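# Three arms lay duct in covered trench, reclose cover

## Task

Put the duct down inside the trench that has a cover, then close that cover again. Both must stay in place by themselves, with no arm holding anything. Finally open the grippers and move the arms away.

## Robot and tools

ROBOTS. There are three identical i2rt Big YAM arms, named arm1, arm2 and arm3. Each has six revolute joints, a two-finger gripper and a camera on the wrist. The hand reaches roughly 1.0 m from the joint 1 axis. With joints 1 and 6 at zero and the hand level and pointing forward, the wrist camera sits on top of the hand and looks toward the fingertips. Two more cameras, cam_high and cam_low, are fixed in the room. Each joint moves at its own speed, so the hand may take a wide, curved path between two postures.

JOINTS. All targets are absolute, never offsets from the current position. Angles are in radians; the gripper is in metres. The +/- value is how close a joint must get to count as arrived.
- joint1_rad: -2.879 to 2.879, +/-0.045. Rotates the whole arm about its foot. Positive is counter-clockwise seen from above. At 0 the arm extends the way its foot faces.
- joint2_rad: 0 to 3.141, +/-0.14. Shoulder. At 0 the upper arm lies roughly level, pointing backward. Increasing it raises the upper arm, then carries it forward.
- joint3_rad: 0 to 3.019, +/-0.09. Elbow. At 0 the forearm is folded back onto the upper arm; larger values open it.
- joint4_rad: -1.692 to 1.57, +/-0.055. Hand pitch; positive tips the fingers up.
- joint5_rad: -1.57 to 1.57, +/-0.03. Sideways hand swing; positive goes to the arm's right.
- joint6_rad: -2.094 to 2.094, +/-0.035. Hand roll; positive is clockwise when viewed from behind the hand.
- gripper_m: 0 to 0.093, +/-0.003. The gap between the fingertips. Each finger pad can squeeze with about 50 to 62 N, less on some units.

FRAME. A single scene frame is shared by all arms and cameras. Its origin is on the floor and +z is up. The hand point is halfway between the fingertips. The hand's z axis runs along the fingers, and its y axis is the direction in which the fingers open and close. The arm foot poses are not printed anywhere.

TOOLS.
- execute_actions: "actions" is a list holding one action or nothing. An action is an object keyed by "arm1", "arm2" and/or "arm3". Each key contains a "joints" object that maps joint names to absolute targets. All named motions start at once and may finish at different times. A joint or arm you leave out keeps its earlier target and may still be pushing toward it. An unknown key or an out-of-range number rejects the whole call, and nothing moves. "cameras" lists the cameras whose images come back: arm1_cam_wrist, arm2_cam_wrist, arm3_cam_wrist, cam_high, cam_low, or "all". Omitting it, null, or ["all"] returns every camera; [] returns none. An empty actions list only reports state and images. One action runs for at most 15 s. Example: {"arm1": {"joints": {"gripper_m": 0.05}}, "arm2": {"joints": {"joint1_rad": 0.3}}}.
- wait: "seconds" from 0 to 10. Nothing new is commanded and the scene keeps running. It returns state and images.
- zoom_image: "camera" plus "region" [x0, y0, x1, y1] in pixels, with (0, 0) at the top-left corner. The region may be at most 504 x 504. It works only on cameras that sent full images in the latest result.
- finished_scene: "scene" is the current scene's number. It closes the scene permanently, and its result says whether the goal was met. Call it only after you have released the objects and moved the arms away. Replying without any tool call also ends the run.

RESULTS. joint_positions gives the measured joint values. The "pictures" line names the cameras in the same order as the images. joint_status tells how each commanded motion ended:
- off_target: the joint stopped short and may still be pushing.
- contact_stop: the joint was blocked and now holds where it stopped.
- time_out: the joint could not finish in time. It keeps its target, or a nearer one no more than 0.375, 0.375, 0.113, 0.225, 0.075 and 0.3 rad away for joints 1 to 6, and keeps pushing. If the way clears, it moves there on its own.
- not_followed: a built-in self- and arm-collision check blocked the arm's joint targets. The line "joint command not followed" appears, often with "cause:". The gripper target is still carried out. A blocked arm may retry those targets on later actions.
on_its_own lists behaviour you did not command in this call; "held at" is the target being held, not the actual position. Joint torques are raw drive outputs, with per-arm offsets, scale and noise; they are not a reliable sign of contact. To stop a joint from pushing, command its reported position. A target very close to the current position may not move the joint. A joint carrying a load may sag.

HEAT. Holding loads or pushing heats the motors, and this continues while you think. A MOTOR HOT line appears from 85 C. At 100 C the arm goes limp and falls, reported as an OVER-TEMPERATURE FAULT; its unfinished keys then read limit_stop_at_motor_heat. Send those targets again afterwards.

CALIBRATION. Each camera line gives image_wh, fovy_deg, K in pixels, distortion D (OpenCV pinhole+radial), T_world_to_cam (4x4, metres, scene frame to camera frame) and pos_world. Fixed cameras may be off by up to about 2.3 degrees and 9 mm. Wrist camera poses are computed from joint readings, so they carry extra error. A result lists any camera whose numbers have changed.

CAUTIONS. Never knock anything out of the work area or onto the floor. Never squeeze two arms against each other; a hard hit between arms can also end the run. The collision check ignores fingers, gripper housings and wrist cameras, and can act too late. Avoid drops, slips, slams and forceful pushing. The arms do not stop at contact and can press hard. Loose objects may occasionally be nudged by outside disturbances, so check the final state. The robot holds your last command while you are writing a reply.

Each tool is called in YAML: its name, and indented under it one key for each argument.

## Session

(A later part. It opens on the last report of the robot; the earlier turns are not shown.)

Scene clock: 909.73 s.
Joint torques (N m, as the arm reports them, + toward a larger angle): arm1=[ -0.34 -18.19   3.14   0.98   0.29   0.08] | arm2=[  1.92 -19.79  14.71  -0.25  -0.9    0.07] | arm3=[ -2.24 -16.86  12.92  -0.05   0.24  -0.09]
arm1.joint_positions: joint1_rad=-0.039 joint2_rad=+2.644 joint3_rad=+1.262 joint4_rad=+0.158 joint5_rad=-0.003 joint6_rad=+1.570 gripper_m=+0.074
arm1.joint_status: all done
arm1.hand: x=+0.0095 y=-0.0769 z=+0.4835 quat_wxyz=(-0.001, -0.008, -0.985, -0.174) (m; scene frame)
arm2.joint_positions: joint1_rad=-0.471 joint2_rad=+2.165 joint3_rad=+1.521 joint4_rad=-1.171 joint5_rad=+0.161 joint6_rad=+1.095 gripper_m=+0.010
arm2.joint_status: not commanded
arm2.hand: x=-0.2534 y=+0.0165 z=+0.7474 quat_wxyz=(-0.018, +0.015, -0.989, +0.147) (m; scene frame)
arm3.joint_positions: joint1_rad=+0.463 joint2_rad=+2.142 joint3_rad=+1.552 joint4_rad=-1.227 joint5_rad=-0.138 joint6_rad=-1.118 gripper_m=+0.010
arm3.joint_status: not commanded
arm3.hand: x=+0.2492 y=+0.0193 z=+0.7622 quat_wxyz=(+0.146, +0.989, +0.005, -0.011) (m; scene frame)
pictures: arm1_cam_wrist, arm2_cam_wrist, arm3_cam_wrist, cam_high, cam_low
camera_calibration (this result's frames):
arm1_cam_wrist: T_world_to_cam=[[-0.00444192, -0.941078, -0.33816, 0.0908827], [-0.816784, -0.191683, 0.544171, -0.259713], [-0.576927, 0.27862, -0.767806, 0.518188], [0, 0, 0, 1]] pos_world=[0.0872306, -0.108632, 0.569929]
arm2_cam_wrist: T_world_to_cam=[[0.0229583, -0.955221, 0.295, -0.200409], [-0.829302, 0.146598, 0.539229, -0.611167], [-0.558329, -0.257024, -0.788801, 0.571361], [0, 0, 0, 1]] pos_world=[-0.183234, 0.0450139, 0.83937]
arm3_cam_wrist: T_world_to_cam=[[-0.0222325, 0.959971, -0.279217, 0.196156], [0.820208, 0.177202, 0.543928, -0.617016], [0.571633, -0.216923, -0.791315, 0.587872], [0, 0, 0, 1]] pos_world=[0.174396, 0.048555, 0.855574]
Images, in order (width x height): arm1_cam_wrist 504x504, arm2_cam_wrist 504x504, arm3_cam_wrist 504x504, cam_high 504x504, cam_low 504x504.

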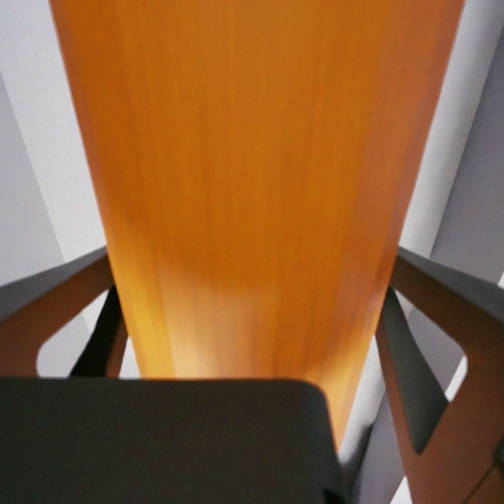

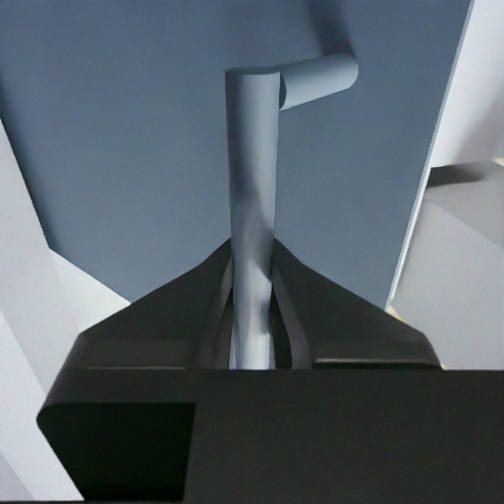

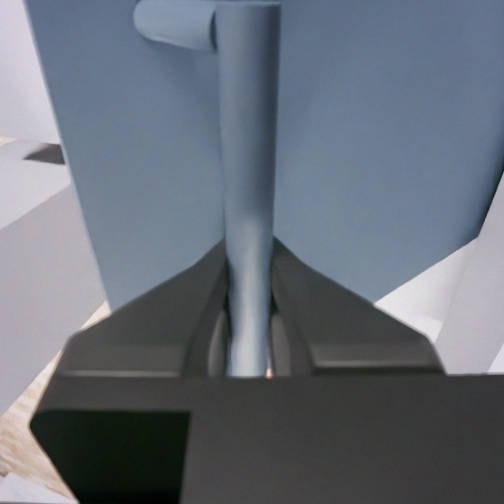

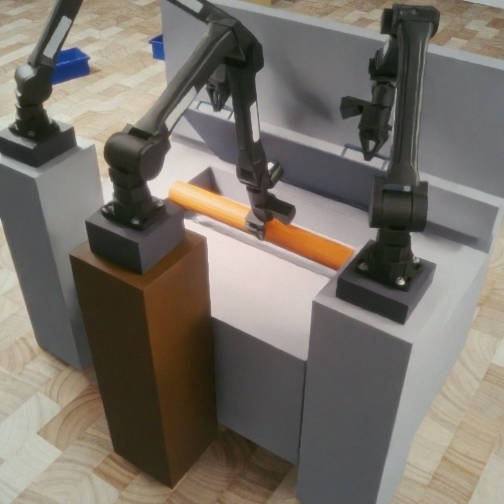

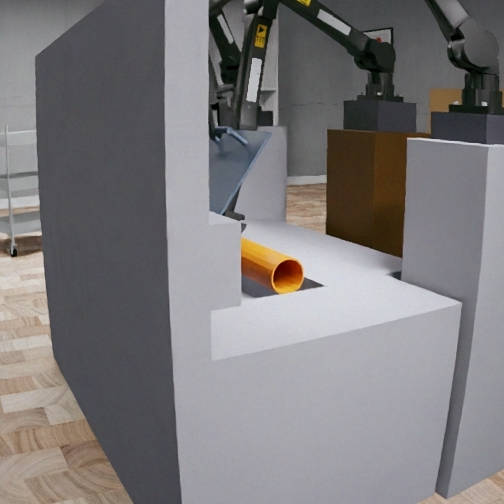

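zoom_image:
  camera: "cam_low"
  region: [230, 220, 340, 310]

zoom_image:
  camera: "cam_high"
  region: [150, 130, 390, 290]

Region (230, 220, 340, 310) of cam_low's 504x504 image, scaled by 4.582, with more detail than that image has; it fills the top 412 rows of this view, and the rest is white.

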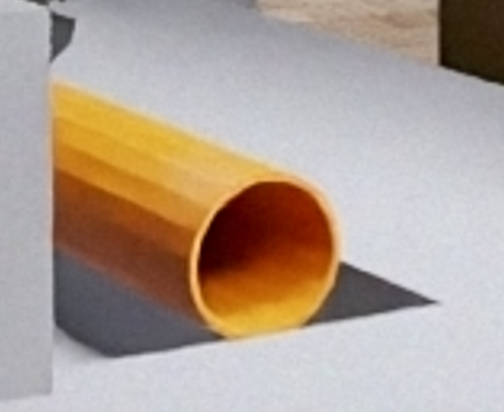

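Region (150, 130, 390, 290) of cam_high's 504x504 image, scaled by 2.100, with more detail than that image has.

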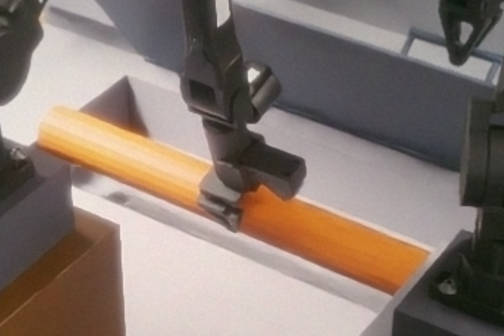

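execute_actions:
  actions:
    - {"arm1":{"joints":{"joint2_rad":2.664,"joint3_rad":1.408,"joint4_rad":0.055}}}
  cameras: []

execute_actions:
  actions:
    - {"arm1":{"joints":{"joint2_rad":2.778,"joint3_rad":1.532}}}
  cameras: ["arm1_cam_wrist","cam_low","cam_high"]

Scene clock: 937.90 s.
Joint torques (N m, as the arm reports them, + toward a larger angle): arm1=[ -0.35 -19.45   3.96   0.78   0.3    0.08] | arm2=[  1.98 -19.86  14.72  -0.3   -0.9    0.08] | arm3=[ -2.22 -16.83  12.92  -0.06   0.24  -0.08]
arm1.joint_positions: joint1_rad=-0.039 joint2_rad=+2.686 joint3_rad=+1.384 joint4_rad=+0.055 joint5_rad=-0.003 joint6_rad=+1.570 gripper_m=+0.074
arm1.joint_status: all done
arm1.hand: x=+0.0100 y=-0.0476 z=+0.4731 quat_wxyz=(+0.000, -0.008, -0.987, -0.163) (m; scene frame)
arm2.joint_positions: joint1_rad=-0.471 joint2_rad=+2.165 joint3_rad=+1.521 joint4_rad=-1.171 joint5_rad=+0.161 joint6_rad=+1.095 gripper_m=+0.010
arm2.joint_status: not commanded
arm2.hand: x=-0.2534 y=+0.0165 z=+0.7474 quat_wxyz=(-0.018, +0.015, -0.989, +0.147) (m; scene frame)
arm3.joint_positions: joint1_rad=+0.463 joint2_rad=+2.142 joint3_rad=+1.552 joint4_rad=-1.227 joint5_rad=-0.138 joint6_rad=-1.118 gripper_m=+0.010
arm3.joint_status: not commanded
arm3.hand: x=+0.2492 y=+0.0193 z=+0.7622 quat_wxyz=(+0.146, +0.989, +0.005, -0.011) (m; scene frame)
pictures: none
No camera images: the call's "cameras" was empty. Leave "cameras" out to get every camera's image.

Scene clock: 938.77 s.
Joint torques (N m, as the arm reports them, + toward a larger angle): arm1=[ -0.4  -20.02   4.07   0.96   0.29   0.08] | arm2=[  1.88 -19.85  14.76  -0.28  -0.91   0.07] | arm3=[ -2.2  -16.78  12.92  -0.05   0.24  -0.08]
arm1.joint_positions: joint1_rad=-0.039 joint2_rad=+2.801 joint3_rad=+1.507 joint4_rad=+0.051 joint5_rad=-0.003 joint6_rad=+1.570 gripper_m=+0.074
arm1.joint_status: all done
arm1.hand: x=+0.0103 y=-0.0338 z=+0.4314 quat_wxyz=(+0.000, -0.008, -0.986, -0.165) (m; scene frame)
arm2.joint_positions: joint1_rad=-0.471 joint2_rad=+2.165 joint3_rad=+1.521 joint4_rad=-1.171 joint5_rad=+0.161 joint6_rad=+1.095 gripper_m=+0.010
arm2.joint_status: not commanded
arm2.hand: x=-0.2534 y=+0.0165 z=+0.7474 quat_wxyz=(-0.018, +0.015, -0.989, +0.147) (m; scene frame)
arm3.joint_positions: joint1_rad=+0.463 joint2_rad=+2.142 joint3_rad=+1.552 joint4_rad=-1.227 joint5_rad=-0.138 joint6_rad=-1.118 gripper_m=+0.010
arm3.joint_status: not commanded
arm3.hand: x=+0.2492 y=+0.0193 z=+0.7622 quat_wxyz=(+0.146, +0.989, +0.005, -0.011) (m; scene frame)
pictures: arm1_cam_wrist, cam_high, cam_low
camera_calibration (this result's frames):
arm1_cam_wrist: T_world_to_cam=[[-0.0045606, -0.947234, -0.320512, 0.106037], [-0.816612, -0.181465, 0.547919, -0.223736], [-0.577169, 0.264233, -0.772695, 0.468244], [0, 0, 0, 1]] pos_world=[0.0880341, -0.0638835, 0.518385]
Images, in order (width x height): arm1_cam_wrist 504x504, cam_high 504x504, cam_low 504x504.

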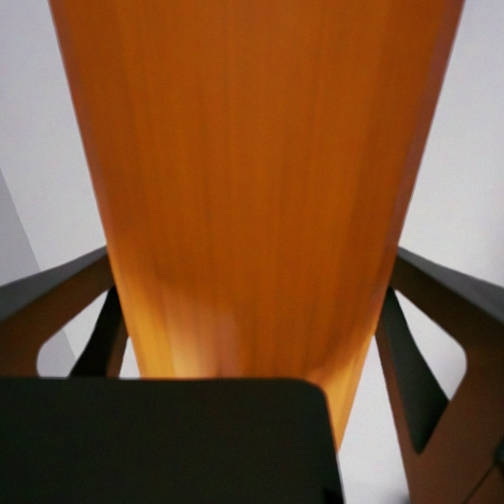

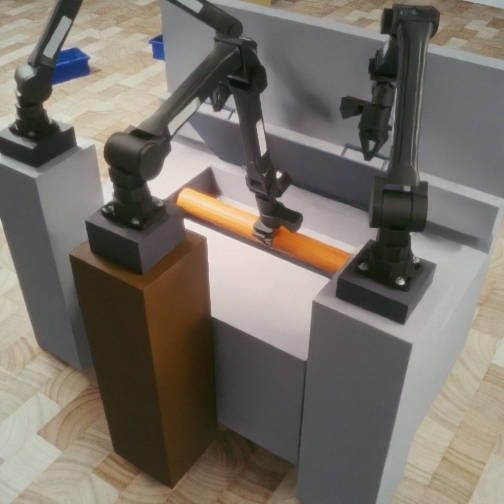

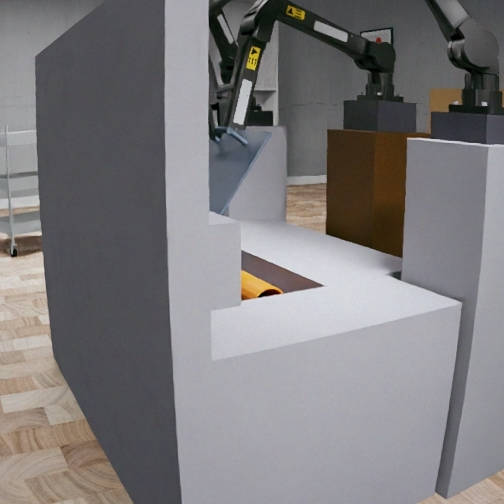

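execute_actions:
  actions:
    - {"arm1":{"joints":{"joint2_rad":2.866,"joint3_rad":1.618}}}
  cameras: []

execute_actions:
  actions:
    - {"arm1":{"joints":{"joint2_rad":2.910,"joint3_rad":1.660}}}
  cameras: ["arm1_cam_wrist","cam_high"]

Scene clock: 950.60 s.
Joint torques (N m, as the arm reports them, + toward a larger angle): arm1=[ -0.41 -20.08   4.1    0.99   0.29   0.08] | arm2=[  2.06 -19.64  14.69  -0.26  -0.91   0.07] | arm3=[ -2.21 -16.82  12.91  -0.04   0.23  -0.08]
arm1.joint_positions: joint1_rad=-0.039 joint2_rad=+2.886 joint3_rad=+1.593 joint4_rad=+0.050 joint5_rad=-0.003 joint6_rad=+1.570 gripper_m=+0.074
arm1.joint_status: all done
arm1.hand: x=+0.0104 y=-0.0294 z=+0.3987 quat_wxyz=(+0.000, -0.008, -0.986, -0.165) (m; scene frame)
arm2.joint_positions: joint1_rad=-0.471 joint2_rad=+2.165 joint3_rad=+1.521 joint4_rad=-1.171 joint5_rad=+0.161 joint6_rad=+1.095 gripper_m=+0.010
arm2.joint_status: not commanded
arm2.hand: x=-0.2534 y=+0.0165 z=+0.7474 quat_wxyz=(-0.018, +0.015, -0.989, +0.147) (m; scene frame)
arm3.joint_positions: joint1_rad=+0.463 joint2_rad=+2.142 joint3_rad=+1.552 joint4_rad=-1.227 joint5_rad=-0.138 joint6_rad=-1.118 gripper_m=+0.010
arm3.joint_status: not commanded
arm3.hand: x=+0.2492 y=+0.0193 z=+0.7622 quat_wxyz=(+0.146, +0.989, +0.005, -0.011) (m; scene frame)
pictures: none
No camera images: the call's "cameras" was empty. Leave "cameras" out to get every camera's image.

Scene clock: 951.27 s.
Joint torques (N m, as the arm reports them, + toward a larger angle): arm1=[ -0.37 -19.04   4.5    0.98   0.3    0.08] | arm2=[  1.94 -19.98  14.75  -0.36  -0.89   0.08] | arm3=[ -2.2  -16.8   12.91  -0.06   0.24  -0.08]
arm1.joint_positions: joint1_rad=-0.039 joint2_rad=+2.917 joint3_rad=+1.629 joint4_rad=+0.050 joint5_rad=-0.003 joint6_rad=+1.571 gripper_m=+0.074
arm1.joint_status: all done
arm1.hand: x=+0.0105 y=-0.0254 z=+0.3880 quat_wxyz=(+0.000, -0.008, -0.986, -0.168) (m; scene frame)
arm2.joint_positions: joint1_rad=-0.471 joint2_rad=+2.165 joint3_rad=+1.521 joint4_rad=-1.171 joint5_rad=+0.161 joint6_rad=+1.095 gripper_m=+0.010
arm2.joint_status: not commanded
arm2.hand: x=-0.2534 y=+0.0165 z=+0.7474 quat_wxyz=(-0.018, +0.015, -0.989, +0.147) (m; scene frame)
arm3.joint_positions: joint1_rad=+0.463 joint2_rad=+2.142 joint3_rad=+1.552 joint4_rad=-1.227 joint5_rad=-0.138 joint6_rad=-1.118 gripper_m=+0.010
arm3.joint_status: not commanded
arm3.hand: x=+0.2492 y=+0.0193 z=+0.7622 quat_wxyz=(+0.146, +0.989, +0.005, -0.011) (m; scene frame)
pictures: arm1_cam_wrist, cam_high
camera_calibration (this result's frames):
arm1_cam_wrist: T_world_to_cam=[[-0.00490632, -0.945382, -0.325927, 0.10225], [-0.816662, -0.184307, 0.546894, -0.197979], [-0.577095, 0.268856, -0.771154, 0.432135], [0, 0, 0, 1]] pos_world=[0.0882026, -0.0560051, 0.474842]
Images, in order (width x height): arm1_cam_wrist 504x504, cam_high 504x504.

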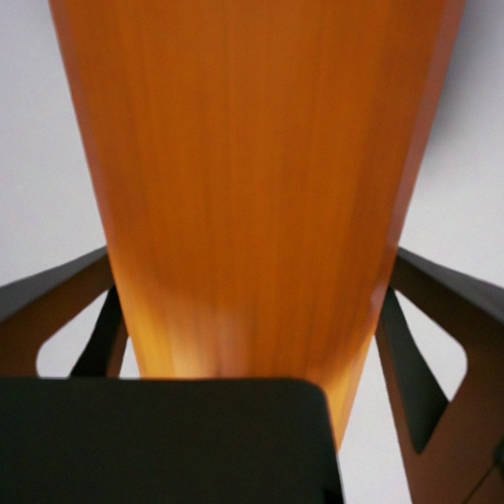

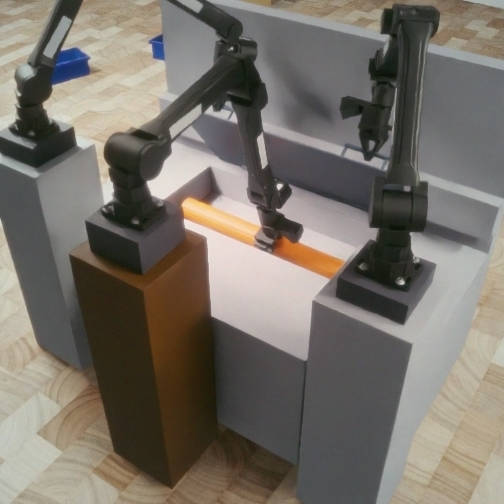

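execute_actions:
  actions:
    - {"arm1":{"joints":{"joint2_rad":2.934,"joint3_rad":1.642}}}
  cameras: []

Scene clock: 957.90 s.
Joint torques (N m, as the arm reports them, + toward a larger angle): arm1=[ -0.34 -17.37   3.36   0.99   0.29   0.08] | arm2=[  2.1  -19.92  14.67  -0.28  -0.9    0.08] | arm3=[ -2.24 -16.77  12.92  -0.06   0.24  -0.08]
arm1.joint_positions: joint1_rad=-0.039 joint2_rad=+2.917 joint3_rad=+1.629 joint4_rad=+0.050 joint5_rad=-0.003 joint6_rad=+1.571 gripper_m=+0.074
arm1.joint_status: all done
arm1.hand: x=+0.0105 y=-0.0256 z=+0.3878 quat_wxyz=(+0.000, -0.008, -0.986, -0.167) (m; scene frame)
arm2.joint_positions: joint1_rad=-0.471 joint2_rad=+2.165 joint3_rad=+1.521 joint4_rad=-1.171 joint5_rad=+0.161 joint6_rad=+1.095 gripper_m=+0.010
arm2.joint_status: not commanded
arm2.hand: x=-0.2534 y=+0.0165 z=+0.7474 quat_wxyz=(-0.018, +0.015, -0.989, +0.147) (m; scene frame)
arm3.joint_positions: joint1_rad=+0.463 joint2_rad=+2.142 joint3_rad=+1.552 joint4_rad=-1.227 joint5_rad=-0.138 joint6_rad=-1.118 gripper_m=+0.010
arm3.joint_status: not commanded
arm3.hand: x=+0.2492 y=+0.0193 z=+0.7622 quat_wxyz=(+0.146, +0.989, +0.005, -0.011) (m; scene frame)
pictures: none
No camera images: the call's "cameras" was empty. Leave "cameras" out to get every camera's image.

execute_actions:
  actions:
    - {"arm1":{"joints":{"joint2_rad":2.918,"joint3_rad":1.635,"gripper_m":0.093}}}
  cameras: ["arm1_cam_wrist","cam_high"]

Scene clock: 960.37 s.
Joint torques (N m, as the arm reports them, + toward a larger angle): arm1=[ -0.4  -18.67   2.92   1.01   0.3    0.07] | arm2=[  1.99 -19.85  14.73  -0.27  -0.9    0.07] | arm3=[ -2.23 -16.82  12.91  -0.06   0.24  -0.08]
arm1.joint_positions: joint1_rad=-0.039 joint2_rad=+2.917 joint3_rad=+1.629 joint4_rad=+0.050 joint5_rad=-0.003 joint6_rad=+1.571 gripper_m=+0.093
arm1.joint_status: all done
arm1.hand: x=+0.0105 y=-0.0252 z=+0.3882 quat_wxyz=(+0.000, -0.008, -0.986, -0.168) (m; scene frame)
arm2.joint_positions: joint1_rad=-0.471 joint2_rad=+2.165 joint3_rad=+1.521 joint4_rad=-1.171 joint5_rad=+0.161 joint6_rad=+1.095 gripper_m=+0.010
arm2.joint_status: not commanded
arm2.hand: x=-0.2534 y=+0.0165 z=+0.7474 quat_wxyz=(-0.018, +0.015, -0.989, +0.147) (m; scene frame)
arm3.joint_positions: joint1_rad=+0.463 joint2_rad=+2.142 joint3_rad=+1.552 joint4_rad=-1.227 joint5_rad=-0.138 joint6_rad=-1.118 gripper_m=+0.010
arm3.joint_status: not commanded
arm3.hand: x=+0.2492 y=+0.0193 z=+0.7622 quat_wxyz=(+0.146, +0.989, +0.005, -0.011) (m; scene frame)
pictures: arm1_cam_wrist, cam_high
camera_calibration (this result's frames):
arm1_cam_wrist: T_world_to_cam=[[-0.00528538, -0.945255, -0.326288, 0.102678], [-0.816663, -0.184223, 0.546922, -0.198063], [-0.57709, 0.269358, -0.770982, 0.432192], [0, 0, 0, 1]] pos_world=[0.0882055, -0.0558454, 0.47504]
Images, in order (width x height): arm1_cam_wrist 504x504, cam_high 504x504.

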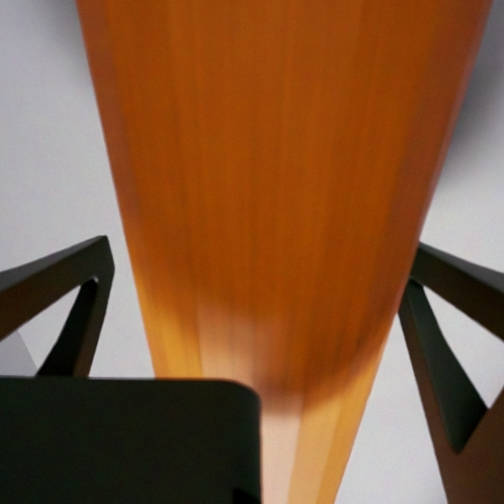

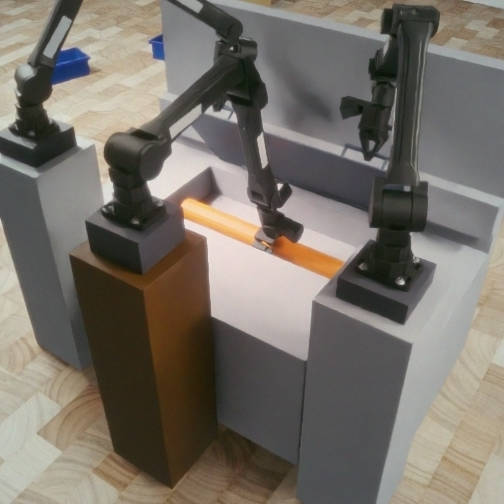

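execute_actions:
  actions:
    - {"arm1":{"joints":{"joint2_rad":2.823,"joint3_rad":1.526}}}
  cameras: []

execute_actions:
  actions:
    - {"arm1":{"joints":{"joint2_rad":2.660,"joint3_rad":1.345}}}
  cameras: ["arm1_cam_wrist","cam_high"]

Scene clock: 989.20 s.
Joint torques (N m, as the arm reports them, + toward a larger angle): arm1=[ -0.4  -18.15   2.28   1.     0.29   0.07] | arm2=[  2.11 -19.66  14.67  -0.3   -0.9    0.07] | arm3=[ -2.21 -16.82  12.91  -0.05   0.23  -0.08]
arm1.joint_positions: joint1_rad=-0.039 joint2_rad=+2.818 joint3_rad=+1.530 joint4_rad=+0.050 joint5_rad=-0.003 joint6_rad=+1.571 gripper_m=+0.093
arm1.joint_status: all done
arm1.hand: x=+0.0104 y=-0.0290 z=+0.4260 quat_wxyz=(+0.000, -0.008, -0.986, -0.168) (m; scene frame)
arm2.joint_positions: joint1_rad=-0.471 joint2_rad=+2.165 joint3_rad=+1.521 joint4_rad=-1.171 joint5_rad=+0.161 joint6_rad=+1.095 gripper_m=+0.010
arm2.joint_status: not commanded
arm2.hand: x=-0.2534 y=+0.0165 z=+0.7474 quat_wxyz=(-0.018, +0.015, -0.989, +0.147) (m; scene frame)
arm3.joint_positions: joint1_rad=+0.463 joint2_rad=+2.142 joint3_rad=+1.552 joint4_rad=-1.227 joint5_rad=-0.138 joint6_rad=-1.118 gripper_m=+0.010
arm3.joint_status: not commanded
arm3.hand: x=+0.2492 y=+0.0193 z=+0.7622 quat_wxyz=(+0.146, +0.989, +0.005, -0.011) (m; scene frame)
pictures: none
No camera images: the call's "cameras" was empty. Leave "cameras" out to get every camera's image.

Scene clock: 990.23 s.
Joint torques (N m, as the arm reports them, + toward a larger angle): arm1=[ -0.4  -16.9    2.22   0.96   0.3    0.07] | arm2=[  1.77 -20.01  14.66  -0.28  -0.9    0.07] | arm3=[ -2.2  -16.88  12.92  -0.03   0.24  -0.08]
arm1.joint_positions: joint1_rad=-0.039 joint2_rad=+2.647 joint3_rad=+1.349 joint4_rad=+0.050 joint5_rad=-0.003 joint6_rad=+1.571 gripper_m=+0.093
arm1.joint_status: all done
arm1.hand: x=+0.0100 y=-0.0506 z=+0.4878 quat_wxyz=(+0.000, -0.008, -0.987, -0.162) (m; scene frame)
arm2.joint_positions: joint1_rad=-0.471 joint2_rad=+2.165 joint3_rad=+1.521 joint4_rad=-1.171 joint5_rad=+0.161 joint6_rad=+1.095 gripper_m=+0.010
arm2.joint_status: not commanded
arm2.hand: x=-0.2534 y=+0.0165 z=+0.7474 quat_wxyz=(-0.018, +0.015, -0.989, +0.147) (m; scene frame)
arm3.joint_positions: joint1_rad=+0.463 joint2_rad=+2.142 joint3_rad=+1.552 joint4_rad=-1.227 joint5_rad=-0.138 joint6_rad=-1.118 gripper_m=+0.010
arm3.joint_status: not commanded
arm3.hand: x=+0.2492 y=+0.0193 z=+0.7622 quat_wxyz=(+0.146, +0.989, +0.005, -0.011) (m; scene frame)
pictures: arm1_cam_wrist, cam_high
camera_calibration (this result's frames):
arm1_cam_wrist: T_world_to_cam=[[-0.00535174, -0.948686, -0.316174, 0.106023], [-0.816565, -0.178364, 0.549007, -0.258335], [-0.577229, 0.261115, -0.773709, 0.516416], [0, 0, 0, 1]] pos_world=[0.0877104, -0.0803387, 0.574905]
Images, in order (width x height): arm1_cam_wrist 504x504, cam_high 504x504.

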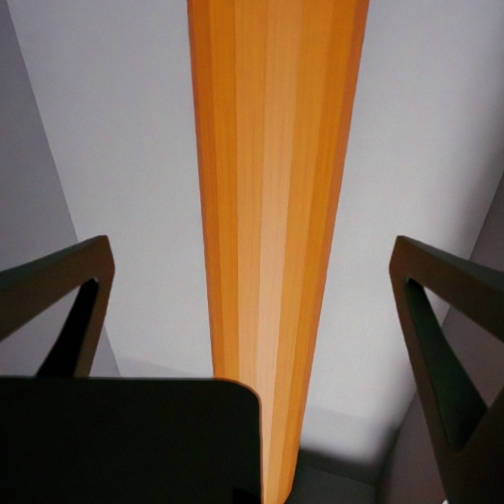

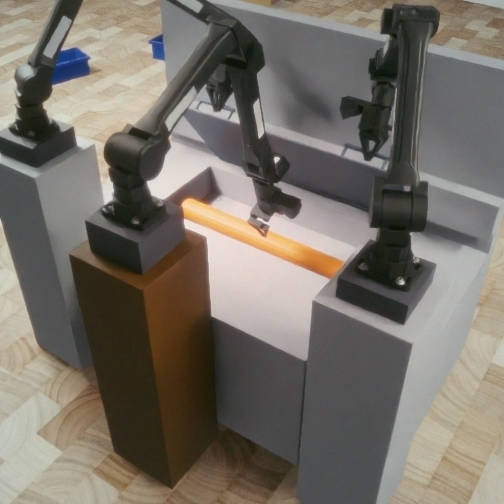

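execute_actions:
  actions:
    - {"arm1":{"joints":{"joint2_rad":2.607,"joint3_rad":1.170}}}
  cameras: []

execute_actions:
  actions:
    - {"arm1":{"joints":{"joint2_rad":2.05,"joint3_rad":0.58}}}
  cameras: []

execute_actions:
  actions:
    - {"arm1":{"joints":{"joint2_rad":1.75,"joint4_rad":-0.25,"joint6_rad":1.2}},"arm2":{"joints":{"joint1_rad":-0.506,"joint2_rad":2.020,"joint3_rad":1.335,"joint4_rad":-0.860,"joint5_rad":0.075,"joint6_rad":1.013}},"arm3":{"joints":{"joint1_rad":0.511,"joint2_rad":2.005,"joint3_rad":1.362,"joint4_rad":-0.915,"joint5_rad":-0.066,"joint6_rad":-1.035}}}
  cameras: ["cam_high","cam_low"]

Scene clock: 1022.13 s.
Joint torques (N m, as the arm reports them, + toward a larger angle): arm1=[ -0.37 -15.52   1.61   0.7    0.3    0.08] | arm2=[  2.06 -20.03  14.72  -0.3   -0.91   0.08] | arm3=[ -2.16 -16.85  12.88  -0.04   0.24  -0.08]
arm1.joint_positions: joint1_rad=-0.039 joint2_rad=+2.601 joint3_rad=+1.164 joint4_rad=+0.050 joint5_rad=-0.003 joint6_rad=+1.571 gripper_m=+0.093
arm1.joint_status: all done
arm1.hand: x=+0.0084 y=-0.1413 z=+0.4852 quat_wxyz=(+0.000, -0.008, -0.996, -0.094) (m; scene frame)
arm2.joint_positions: joint1_rad=-0.471 joint2_rad=+2.165 joint3_rad=+1.521 joint4_rad=-1.171 joint5_rad=+0.161 joint6_rad=+1.095 gripper_m=+0.010
arm2.joint_status: not commanded
arm2.hand: x=-0.2534 y=+0.0165 z=+0.7474 quat_wxyz=(-0.018, +0.015, -0.989, +0.147) (m; scene frame)
arm3.joint_positions: joint1_rad=+0.463 joint2_rad=+2.142 joint3_rad=+1.552 joint4_rad=-1.227 joint5_rad=-0.138 joint6_rad=-1.118 gripper_m=+0.010
arm3.joint_status: not commanded
arm3.hand: x=+0.2492 y=+0.0193 z=+0.7622 quat_wxyz=(+0.146, +0.989, +0.005, -0.011) (m; scene frame)
pictures: none
No camera images: the call's "cameras" was empty. Leave "cameras" out to get every camera's image.

Scene clock: 1023.43 s.
Joint torques (N m, as the arm reports them, + toward a larger angle): arm1=[ -0.36 -10.36   1.15   0.68   0.3    0.09] | arm2=[  1.98 -19.63  14.67  -0.31  -0.9    0.08] | arm3=[ -2.16 -16.85  12.9   -0.06   0.24  -0.09]
arm1.joint_positions: joint1_rad=-0.039 joint2_rad=+2.048 joint3_rad=+0.577 joint4_rad=+0.050 joint5_rad=-0.003 joint6_rad=+1.571 gripper_m=+0.093
arm1.joint_status: all done
arm1.hand: x=+0.0058 y=-0.2883 z=+0.6504 quat_wxyz=(+0.000, -0.009, -0.997, -0.077) (m; scene frame)
arm2.joint_positions: joint1_rad=-0.471 joint2_rad=+2.165 joint3_rad=+1.521 joint4_rad=-1.171 joint5_rad=+0.161 joint6_rad=+1.095 gripper_m=+0.010
arm2.joint_status: not commanded
arm2.hand: x=-0.2534 y=+0.0165 z=+0.7474 quat_wxyz=(-0.018, +0.015, -0.989, +0.147) (m; scene frame)
arm3.joint_positions: joint1_rad=+0.463 joint2_rad=+2.142 joint3_rad=+1.552 joint4_rad=-1.227 joint5_rad=-0.138 joint6_rad=-1.118 gripper_m=+0.010
arm3.joint_status: not commanded
arm3.hand: x=+0.2492 y=+0.0193 z=+0.7622 quat_wxyz=(+0.146, +0.989, +0.005, -0.011) (m; scene frame)
pictures: none
No camera images: the call's "cameras" was empty. Leave "cameras" out to get every camera's image.

Scene clock: 1025.67 s.
Joint torques (N m, as the arm reports them, + toward a larger angle): arm1=[-0.37 -8.69  3.48  0.09  0.3  -0.13] | arm2=[  1.48 -20.    11.22   2.21  -0.13  -0.13] | arm3=[ -1.3  -17.84   9.16   1.96   0.2    0.03]
arm1.joint_positions: joint1_rad=-0.039 joint2_rad=+1.737 joint3_rad=+0.577 joint4_rad=-0.238 joint5_rad=-0.003 joint6_rad=+1.212 gripper_m=+0.093
arm1.joint_status: all done
arm1.hand: x=+0.0060 y=-0.2736 z=+0.7380 quat_wxyz=(-0.015, +0.169, -0.982, -0.086) (m; scene frame)
arm2.joint_positions: joint1_rad=-0.536 joint2_rad=+2.083 joint3_rad=+1.286 joint4_rad=-0.906 joint5_rad=+0.083 joint6_rad=+1.022 gripper_m=+0.010
arm2.joint_status: all done
arm2.hand: x=-0.2529 y=-0.0257 z=+0.7183 quat_wxyz=(-0.003, +0.011, -0.997, +0.081) (m; scene frame)
arm3.joint_positions: joint1_rad=+0.523 joint2_rad=+2.061 joint3_rad=+1.322 joint4_rad=-0.972 joint5_rad=-0.075 joint6_rad=-1.051 gripper_m=+0.010
arm3.joint_status: joint4_rad time_out (moved +0.255 of +0.312); the others done
arm3.on_its_own: joint4_rad reads -0.972 and still pushes toward -0.915 since a time_out
arm3.hand: x=+0.2476 y=-0.0212 z=+0.7323 quat_wxyz=(+0.085, +0.996, +0.007, -0.002) (m; scene frame)
pictures: cam_high, cam_low
Images, in order (width x height): cam_high 504x504, cam_low 504x504.

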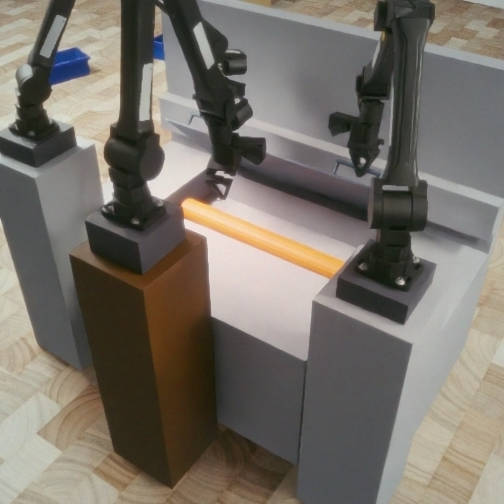

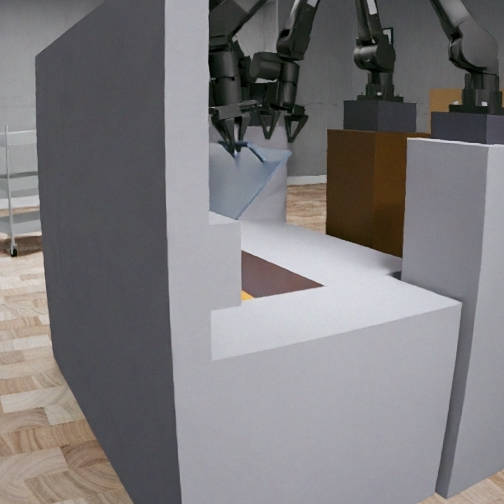

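execute_actions:
  actions:
    - {"arm1":{"joints":{"joint2_rad":1.45,"joint4_rad":-0.55,"joint6_rad":0.8}},"arm2":{"joints":{"joint1_rad":-0.590,"joint2_rad":1.997,"joint3_rad":1.090,"joint4_rad":-0.525,"joint5_rad":-0.016,"joint6_rad":0.932}},"arm3":{"joints":{"joint1_rad":0.582,"joint2_rad":1.973,"joint3_rad":1.118,"joint4_rad":-0.592,"joint5_rad":0.022,"joint6_rad":-0.958}}}
  cameras: []

Scene clock: 1036.20 s.
Joint torques (N m, as the arm reports them, + toward a larger angle): arm1=[-0.39 -6.91  5.46  0.08  0.27 -0.12] | arm2=[  1.14 -17.82   9.18   2.33  -0.7   -0.12] | arm3=[ -1.91 -16.     7.51   1.9    0.53  -0.03]
arm1.joint_positions: joint1_rad=-0.039 joint2_rad=+1.438 joint3_rad=+0.577 joint4_rad=-0.538 joint5_rad=-0.003 joint6_rad=+0.813 gripper_m=+0.093
arm1.joint_status: all done
arm1.hand: x=+0.0056 y=-0.2900 z=+0.8206 quat_wxyz=(-0.032, +0.361, -0.929, -0.081) (m; scene frame)
arm2.joint_positions: joint1_rad=-0.614 joint2_rad=+2.050 joint3_rad=+1.050 joint4_rad=-0.568 joint5_rad=+0.003 joint6_rad=+0.940 gripper_m=+0.010
arm2.joint_status: all done
arm2.hand: x=-0.2534 y=-0.0716 z=+0.6750 quat_wxyz=(-0.003, +0.011, -1.000, +0.003) (m; scene frame)
arm3.joint_positions: joint1_rad=+0.600 joint2_rad=+2.024 joint3_rad=+1.085 joint4_rad=-0.641 joint5_rad=+0.006 joint6_rad=-0.968 gripper_m=+0.010
arm3.joint_status: all done
arm3.hand: x=+0.2471 y=-0.0656 z=+0.6875 quat_wxyz=(+0.008, +1.000, +0.007, +0.000) (m; scene frame)
pictures: none
No camera images: the call's "cameras" was empty. Leave "cameras" out to get every camera's image.

execute_actions:
  actions:
    - {"arm1":{"joints":{"joint2_rad":1.15,"joint4_rad":-0.85,"joint6_rad":0.4}},"arm2":{"joints":{"joint1_rad":-0.689,"joint2_rad":2.066,"joint3_rad":0.897,"joint4_rad":-0.160,"joint5_rad":-0.133,"joint6_rad":0.850}},"arm3":{"joints":{"joint1_rad":0.678,"joint2_rad":2.036,"joint3_rad":0.920,"joint4_rad":-0.228,"joint5_rad":0.140,"joint6_rad":-0.875}}}
  cameras: []

execute_actions:
  actions:
    - {"arm1":{"joints":{"joint2_rad":0.9,"joint3_rad":0.75,"joint4_rad":-0.95,"joint6_rad":0.0}},"arm2":{"joints":{"joint1_rad":-0.798,"joint2_rad":2.232,"joint3_rad":0.798,"joint4_rad":0.198,"joint5_rad":-0.266,"joint6_rad":0.783}},"arm3":{"joints":{"joint1_rad":0.786,"joint2_rad":2.194,"joint3_rad":0.815,"joint4_rad":0.132,"joint5_rad":0.274,"joint6_rad":-0.803}}}
  cameras: ["cam_high","cam_low"]

Scene clock: 1043.13 s.
Joint torques (N m, as the arm reports them, + toward a larger angle): arm1=[-0.37 -4.68  6.98  0.13  0.24 -0.13] | arm2=[  0.7  -15.82   6.15   2.15  -0.94  -0.13] | arm3=[ -1.58 -14.     5.02   1.83   0.65  -0.03]
arm1.joint_positions: joint1_rad=-0.039 joint2_rad=+1.140 joint3_rad=+0.577 joint4_rad=-0.838 joint5_rad=-0.003 joint6_rad=+0.413 gripper_m=+0.093
arm1.joint_status: all done
arm1.hand: x=+0.0049 y=-0.3304 z=+0.8943 quat_wxyz=(-0.047, +0.538, -0.839, -0.072) (m; scene frame)
arm2.joint_positions: joint1_rad=-0.706 joint2_rad=+2.107 joint3_rad=+0.869 joint4_rad=-0.193 joint5_rad=-0.111 joint6_rad=+0.856 gripper_m=+0.010
arm2.joint_status: all done
arm2.hand: x=-0.2542 y=-0.1087 z=+0.6253 quat_wxyz=(-0.005, +0.010, -0.996, -0.086) (m; scene frame)
arm3.joint_positions: joint1_rad=+0.693 joint2_rad=+2.073 joint3_rad=+0.900 joint4_rad=-0.269 joint5_rad=+0.122 joint6_rad=-0.881 gripper_m=+0.010
arm3.joint_status: all done
arm3.hand: x=+0.2461 y=-0.1019 z=+0.6357 quat_wxyz=(-0.083, +0.997, +0.006, +0.001) (m; scene frame)
pictures: none
No camera images: the call's "cameras" was empty. Leave "cameras" out to get every camera's image.

Scene clock: 1044.57 s.
Joint torques (N m, as the arm reports them, + toward a larger angle): arm1=[-0.41 -2.95  9.56  0.69  0.19 -0.12] | arm2=[  0.23 -15.74   2.42   2.37  -1.    -0.06] | arm3=[ -0.81 -13.79   2.28   1.75   0.59  -0.09]
arm1.joint_positions: joint1_rad=-0.039 joint2_rad=+0.889 joint3_rad=+0.733 joint4_rad=-0.938 joint5_rad=-0.003 joint6_rad=+0.013 gripper_m=+0.093
arm1.joint_status: all done
arm1.hand: x=+0.0054 y=-0.2947 z=+1.0272 quat_wxyz=(-0.168, +0.677, -0.697, -0.168) (m; scene frame)
arm2.joint_positions: joint1_rad=-0.805 joint2_rad=+2.278 joint3_rad=+0.786 joint4_rad=+0.164 joint5_rad=-0.245 joint6_rad=+0.780 gripper_m=+0.010
arm2.joint_status: all done
arm2.hand: x=-0.2552 y=-0.1381 z=+0.5676 quat_wxyz=(-0.003, +0.010, -0.986, -0.168) (m; scene frame)
arm3.joint_positions: joint1_rad=+0.791 joint2_rad=+2.235 joint3_rad=+0.806 joint4_rad=+0.099 joint5_rad=+0.260 joint6_rad=-0.802 gripper_m=+0.010
arm3.joint_status: all done
arm3.hand: x=+0.2454 y=-0.1300 z=+0.5766 quat_wxyz=(-0.169, +0.986, +0.003, +0.002) (m; scene frame)
pictures: cam_high, cam_low
Images, in order (width x height): cam_high 504x504, cam_low 504x504.

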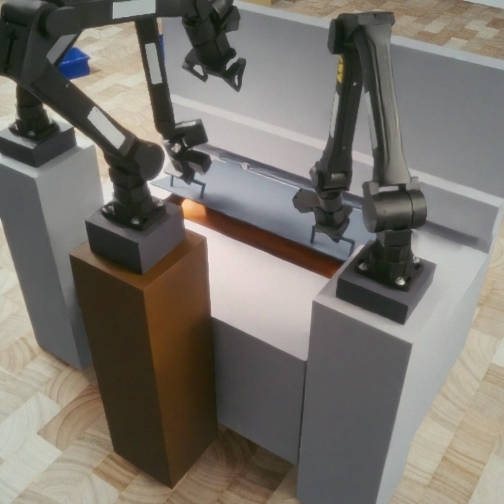

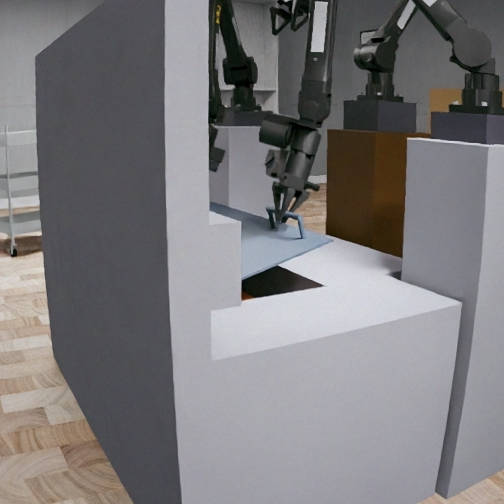

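execute_actions:
  actions:
    - {"arm1":{"joints":{"joint2_rad":0.65,"joint3_rad":1.05,"joint4_rad":-1.25}},"arm2":{"joints":{"joint1_rad":-0.892,"joint2_rad":2.456,"joint3_rad":0.792,"joint4_rad":0.522,"joint5_rad":-0.416,"joint6_rad":0.738}},"arm3":{"joints":{"joint1_rad":0.876,"joint2_rad":2.412,"joint3_rad":0.802,"joint4_rad":0.460,"joint5_rad":0.425,"joint6_rad":-0.757}}}
  cameras: ["cam_low"]

Scene clock: 1058.63 s.
Joint torques (N m, as the arm reports them, + toward a larger angle): arm1=[-0.39 -0.93  8.87  1.03  0.19 -0.12] | arm2=[ -0.43 -15.2   -0.34   2.89  -1.09  -0.08] | arm3=[ -0.32 -13.47  -0.09   2.07   0.76  -0.08]
arm1.joint_positions: joint1_rad=-0.039 joint2_rad=+0.648 joint3_rad=+1.041 joint4_rad=-1.237 joint5_rad=-0.003 joint6_rad=+0.012 gripper_m=+0.093
arm1.joint_status: all done
arm1.hand: x=+0.0044 y=-0.3442 z=+1.2134 quat_wxyz=(-0.252, +0.651, -0.670, -0.253) (m; scene frame)
arm2.joint_positions: joint1_rad=-0.892 joint2_rad=+2.496 joint3_rad=+0.790 joint4_rad=+0.481 joint5_rad=-0.395 joint6_rad=+0.736 gripper_m=+0.010
arm2.joint_status: all done
arm2.hand: x=-0.2563 y=-0.1528 z=+0.5145 quat_wxyz=(-0.004, +0.009, -0.967, -0.254) (m; scene frame)
arm3.joint_positions: joint1_rad=+0.875 joint2_rad=+2.448 joint3_rad=+0.802 joint4_rad=+0.422 joint5_rad=+0.409 joint6_rad=-0.756 gripper_m=+0.010
arm3.joint_status: all done
arm3.hand: x=+0.2448 y=-0.1446 z=+0.5226 quat_wxyz=(-0.256, +0.967, +0.001, +0.000) (m; scene frame)
pictures: cam_low
Images, in order (width x height): cam_low 504x504.

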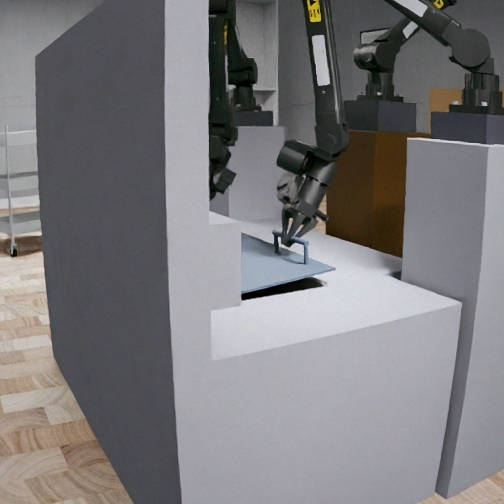

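execute_actions:
  actions:
    - {"arm2":{"joints":{"joint1_rad":-0.928,"joint2_rad":2.562,"joint3_rad":0.816,"joint4_rad":0.636,"joint5_rad":-0.480,"joint6_rad":0.728}},"arm3":{"joints":{"joint1_rad":0.908,"joint2_rad":2.516,"joint3_rad":0.823,"joint4_rad":0.574,"joint5_rad":0.488,"joint6_rad":-0.748}}}
  cameras: ["cam_low"]

Scene clock: 1064.53 s.
Joint torques (N m, as the arm reports them, + toward a larger angle): arm1=[-0.33 -0.68  8.85  1.03  0.19 -0.12] | arm2=[ -0.56 -15.12  -1.26   2.77  -1.08  -0.15] | arm3=[ -0.1  -13.14  -0.75   1.9    0.86  -0.03]
arm1.joint_positions: joint1_rad=-0.039 joint2_rad=+0.648 joint3_rad=+1.041 joint4_rad=-1.237 joint5_rad=-0.003 joint6_rad=+0.012 gripper_m=+0.093
arm1.joint_status: not commanded
arm1.hand: x=+0.0044 y=-0.3442 z=+1.2134 quat_wxyz=(-0.252, +0.651, -0.670, -0.253) (m; scene frame)
arm2.joint_positions: joint1_rad=-0.924 joint2_rad=+2.598 joint3_rad=+0.816 joint4_rad=+0.599 joint5_rad=-0.460 joint6_rad=+0.733 gripper_m=+0.010
arm2.joint_status: all done
arm2.hand: x=-0.2569 y=-0.1566 z=+0.4915 quat_wxyz=(-0.003, +0.006, -0.957, -0.290) (m; scene frame)
arm3.joint_positions: joint1_rad=+0.905 joint2_rad=+2.548 joint3_rad=+0.824 joint4_rad=+0.542 joint5_rad=+0.470 joint6_rad=-0.752 gripper_m=+0.010
arm3.joint_status: all done
arm3.hand: x=+0.2447 y=-0.1484 z=+0.4994 quat_wxyz=(-0.290, +0.957, +0.002, -0.001) (m; scene frame)
pictures: cam_low
Images, in order (width x height): cam_low 504x504.

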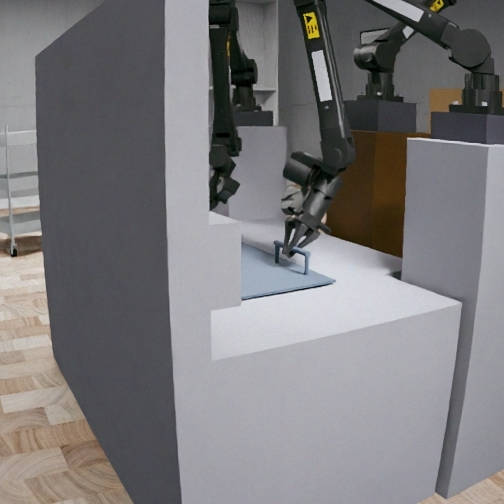

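execute_actions:
  actions:
    - {"arm2":{"joints":{"joint1_rad":-0.936,"joint2_rad":2.630,"joint3_rad":0.826,"joint4_rad":0.636,"joint5_rad":-0.478,"joint6_rad":0.728}},"arm3":{"joints":{"joint1_rad":0.915,"joint2_rad":2.580,"joint3_rad":0.833,"joint4_rad":0.576,"joint5_rad":0.488,"joint6_rad":-0.748}}}
  cameras: ["cam_low"]

Scene clock: 1068.57 s.
Joint torques (N m, as the arm reports them, + toward a larger angle): arm1=[-0.38 -0.7   8.86  1.04  0.19 -0.12] | arm2=[ -0.78 -11.78  -1.32   2.    -0.31  -0.15] | arm3=[ -0.12 -10.2   -0.76   1.37   0.3   -0.05]
arm1.joint_positions: joint1_rad=-0.039 joint2_rad=+0.648 joint3_rad=+1.041 joint4_rad=-1.237 joint5_rad=-0.003 joint6_rad=+0.012 gripper_m=+0.093
arm1.joint_status: not commanded
arm1.hand: x=+0.0044 y=-0.3442 z=+1.2134 quat_wxyz=(-0.252, +0.651, -0.670, -0.253) (m; scene frame)
arm2.joint_positions: joint1_rad=-0.931 joint2_rad=+2.620 joint3_rad=+0.825 joint4_rad=+0.617 joint5_rad=-0.474 joint6_rad=+0.732 gripper_m=+0.010
arm2.joint_status: all done
arm2.hand: x=-0.2575 y=-0.1577 z=+0.4860 quat_wxyz=(-0.001, +0.004, -0.955, -0.296) (m; scene frame)
arm3.joint_positions: joint1_rad=+0.912 joint2_rad=+2.570 joint3_rad=+0.833 joint4_rad=+0.559 joint5_rad=+0.485 joint6_rad=-0.750 gripper_m=+0.010
arm3.joint_status: all done
arm3.hand: x=+0.2451 y=-0.1494 z=+0.4939 quat_wxyz=(-0.296, +0.955, +0.003, +0.001) (m; scene frame)
pictures: cam_low
Images, in order (width x height): cam_low 504x504.

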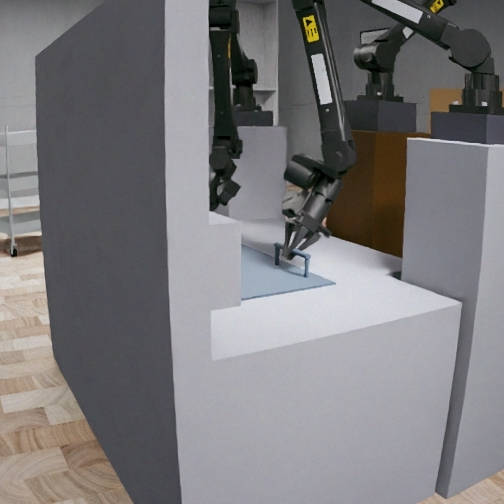

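execute_actions:
  actions:
    - {"arm2":{"joints":{"joint1_rad":-0.931,"joint2_rad":2.622,"joint3_rad":0.825,"joint4_rad":0.620,"joint5_rad":-0.474,"joint6_rad":0.732,"gripper_m":0.06}},"arm3":{"joints":{"joint1_rad":0.912,"joint2_rad":2.572,"joint3_rad":0.833,"joint4_rad":0.562,"joint5_rad":0.485,"joint6_rad":-0.750,"gripper_m":0.06}}}
  cameras: []

execute_actions:
  actions:
    - {"arm2":{"joints":{"joint2_rad":2.43,"joint3_rad":0.630}},"arm3":{"joints":{"joint2_rad":2.38,"joint3_rad":0.638}}}
  cameras: ["cam_low","cam_high"]

Scene clock: 1086.83 s.
Joint torques (N m, as the arm reports them, + toward a larger angle): arm1=[-0.37 -0.67  8.84  1.06  0.19 -0.12] | arm2=[ -0.23 -12.07  -1.38   1.29  -0.14  -0.11] | arm3=[ -0.23 -10.74  -0.76   0.87   0.19  -0.07]
arm1.joint_positions: joint1_rad=-0.039 joint2_rad=+0.648 joint3_rad=+1.041 joint4_rad=-1.237 joint5_rad=-0.003 joint6_rad=+0.012 gripper_m=+0.093
arm1.joint_status: not commanded
arm1.hand: x=+0.0044 y=-0.3442 z=+1.2134 quat_wxyz=(-0.252, +0.651, -0.670, -0.253) (m; scene frame)
arm2.joint_positions: joint1_rad=-0.931 joint2_rad=+2.620 joint3_rad=+0.825 joint4_rad=+0.617 joint5_rad=-0.474 joint6_rad=+0.732 gripper_m=+0.060
arm2.joint_status: all done
arm2.hand: x=-0.2574 y=-0.1578 z=+0.4860 quat_wxyz=(-0.002, +0.004, -0.955, -0.296) (m; scene frame)
arm3.joint_positions: joint1_rad=+0.912 joint2_rad=+2.570 joint3_rad=+0.833 joint4_rad=+0.559 joint5_rad=+0.485 joint6_rad=-0.750 gripper_m=+0.060
arm3.joint_status: all done
arm3.hand: x=+0.2451 y=-0.1494 z=+0.4939 quat_wxyz=(-0.296, +0.955, +0.003, +0.001) (m; scene frame)
pictures: none
No camera images: the call's "cameras" was empty. Leave "cameras" out to get every camera's image.

Scene clock: 1087.83 s.
Joint torques (N m, as the arm reports them, + toward a larger angle): arm1=[-0.41 -0.72  8.86  1.03  0.19 -0.12] | arm2=[ -0.27 -11.43  -1.61   1.27  -0.16  -0.09] | arm3=[ -0.42 -10.11  -1.17   0.83   0.2   -0.07]
arm1.joint_positions: joint1_rad=-0.039 joint2_rad=+0.648 joint3_rad=+1.041 joint4_rad=-1.237 joint5_rad=-0.003 joint6_rad=+0.012 gripper_m=+0.093
arm1.joint_status: not commanded
arm1.hand: x=+0.0044 y=-0.3442 z=+1.2134 quat_wxyz=(-0.252, +0.651, -0.670, -0.253) (m; scene frame)
arm2.joint_positions: joint1_rad=-0.931 joint2_rad=+2.436 joint3_rad=+0.633 joint4_rad=+0.617 joint5_rad=-0.474 joint6_rad=+0.732 gripper_m=+0.060
arm2.joint_status: all done
arm2.hand: x=-0.2854 y=-0.1783 z=+0.5500 quat_wxyz=(+0.002, +0.003, -0.956, -0.293) (m; scene frame)
arm3.joint_positions: joint1_rad=+0.912 joint2_rad=+2.387 joint3_rad=+0.642 joint4_rad=+0.559 joint5_rad=+0.485 joint6_rad=-0.750 gripper_m=+0.060
arm3.joint_status: all done
arm3.hand: x=+0.2756 y=-0.1711 z=+0.5558 quat_wxyz=(-0.294, +0.956, +0.004, +0.004) (m; scene frame)
pictures: cam_high, cam_low
Images, in order (width x height): cam_high 504x504, cam_low 504x504.

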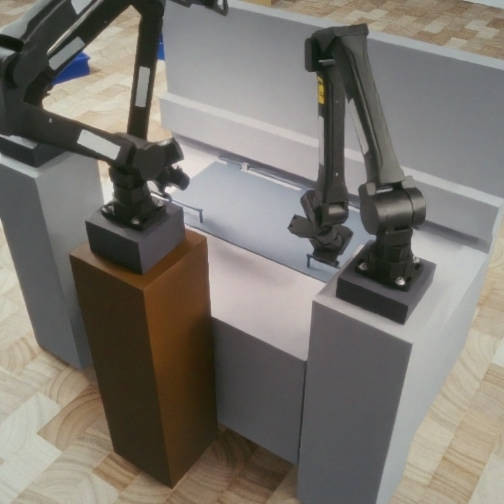

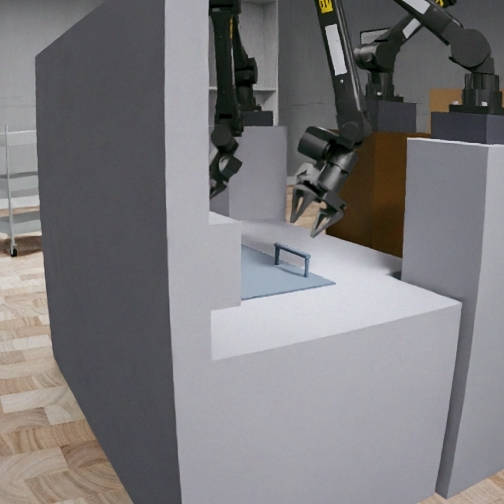

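execute_actions:
  actions:
    - {"arm2":{"joints":{"joint1_rad":-0.55,"joint2_rad":1.55,"joint3_rad":0.45,"joint4_rad":0.15}},"arm3":{"joints":{"joint1_rad":0.55,"joint2_rad":1.55,"joint3_rad":0.45,"joint4_rad":0.15}}}

Scene clock: 1094.03 s.
Joint torques (N m, as the arm reports them, + toward a larger angle): arm1=[-0.36 -0.71  8.84  1.03  0.19 -0.12] | arm2=[-0.03 -7.9   6.17  1.07 -0.15 -0.12] | arm3=[-0.27 -7.02  5.11  0.76  0.17 -0.06]
arm1.joint_positions: joint1_rad=-0.039 joint2_rad=+0.648 joint3_rad=+1.041 joint4_rad=-1.237 joint5_rad=-0.003 joint6_rad=+0.012 gripper_m=+0.093
arm1.joint_status: not commanded
arm1.hand: x=+0.0044 y=-0.3442 z=+1.2134 quat_wxyz=(-0.252, +0.651, -0.670, -0.253) (m; scene frame)
arm2.joint_positions: joint1_rad=-0.553 joint2_rad=+1.558 joint3_rad=+0.444 joint4_rad=+0.157 joint5_rad=-0.474 joint6_rad=+0.732 gripper_m=+0.060
arm2.joint_status: all done
arm2.hand: x=-0.3862 y=-0.0819 z=+0.7885 quat_wxyz=(-0.016, +0.205, -0.908, -0.366) (m; scene frame)
arm3.joint_positions: joint1_rad=+0.547 joint2_rad=+1.559 joint3_rad=+0.445 joint4_rad=+0.159 joint5_rad=+0.485 joint6_rad=-0.750 gripper_m=+0.060
arm3.joint_status: all done
arm3.hand: x=+0.3824 y=-0.0822 z=+0.7820 quat_wxyz=(-0.366, +0.910, -0.193, -0.015) (m; scene frame)
pictures: arm1_cam_wrist, arm2_cam_wrist, arm3_cam_wrist, cam_high, cam_low
camera_calibration (this result's frames):
arm1_cam_wrist: T_world_to_cam=[[0.999809, -0.0195128, 0.00124835, -0.0128672], [-0.0192524, -0.993589, -0.111405, -0.196407], [0.00341418, 0.11136, -0.993774, 1.36423], [0, 0, 0, 1]] pos_world=[0.00442571, -0.347319, 1.33387]
arm2_cam_wrist: T_world_to_cam=[[0.383652, -0.651155, -0.654834, 0.609645], [-0.668928, -0.68482, 0.289063, -0.537887], [-0.636668, 0.327137, -0.698308, 0.450491], [0, 0, 0, 1]] pos_world=[-0.306886, -0.118754, 0.869282]
arm3_cam_wrist: T_world_to_cam=[[0.352596, 0.653543, 0.669745, -0.608581], [0.681884, -0.669595, 0.29441, -0.540669], [0.640867, 0.35288, -0.681736, 0.440093], [0, 0, 0, 1]] pos_world=[0.301215, -0.119596, 0.866799]
Images, in order (width x height): arm1_cam_wrist 504x504, arm2_cam_wrist 504x504, arm3_cam_wrist 504x504, cam_high 504x504, cam_low 504x504.

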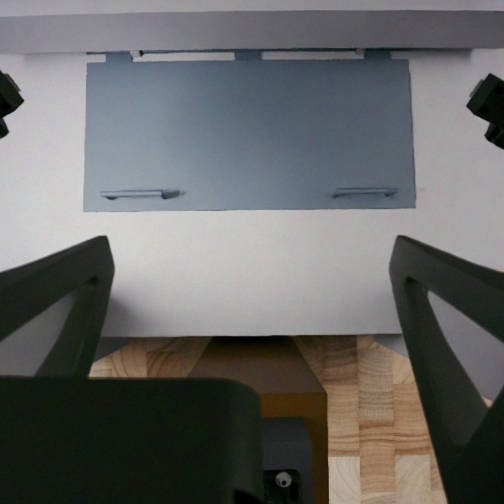

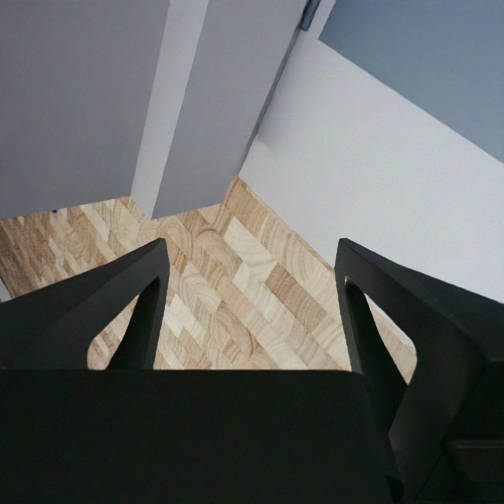

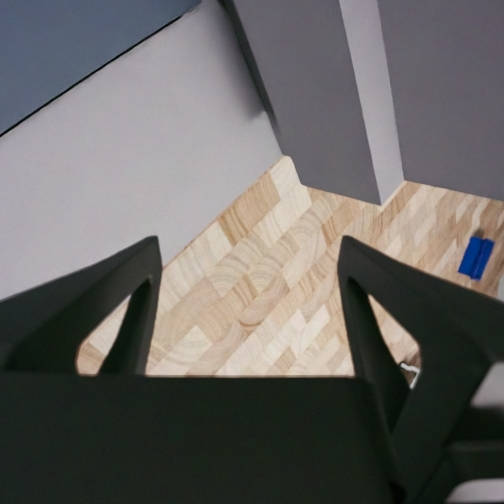

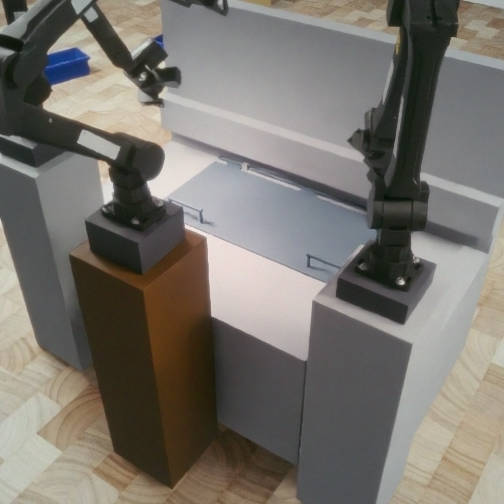

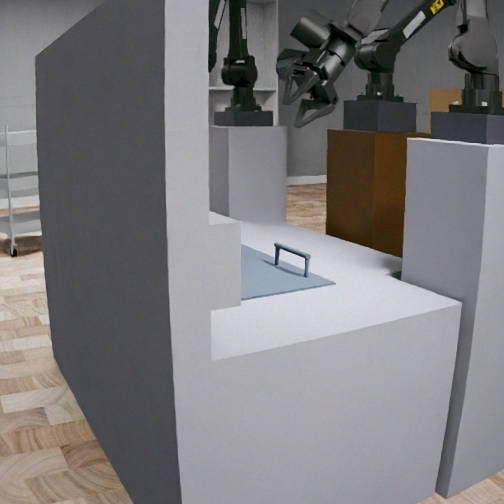

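finished_scene:
  scene: 1

The scene is finished: the task was done.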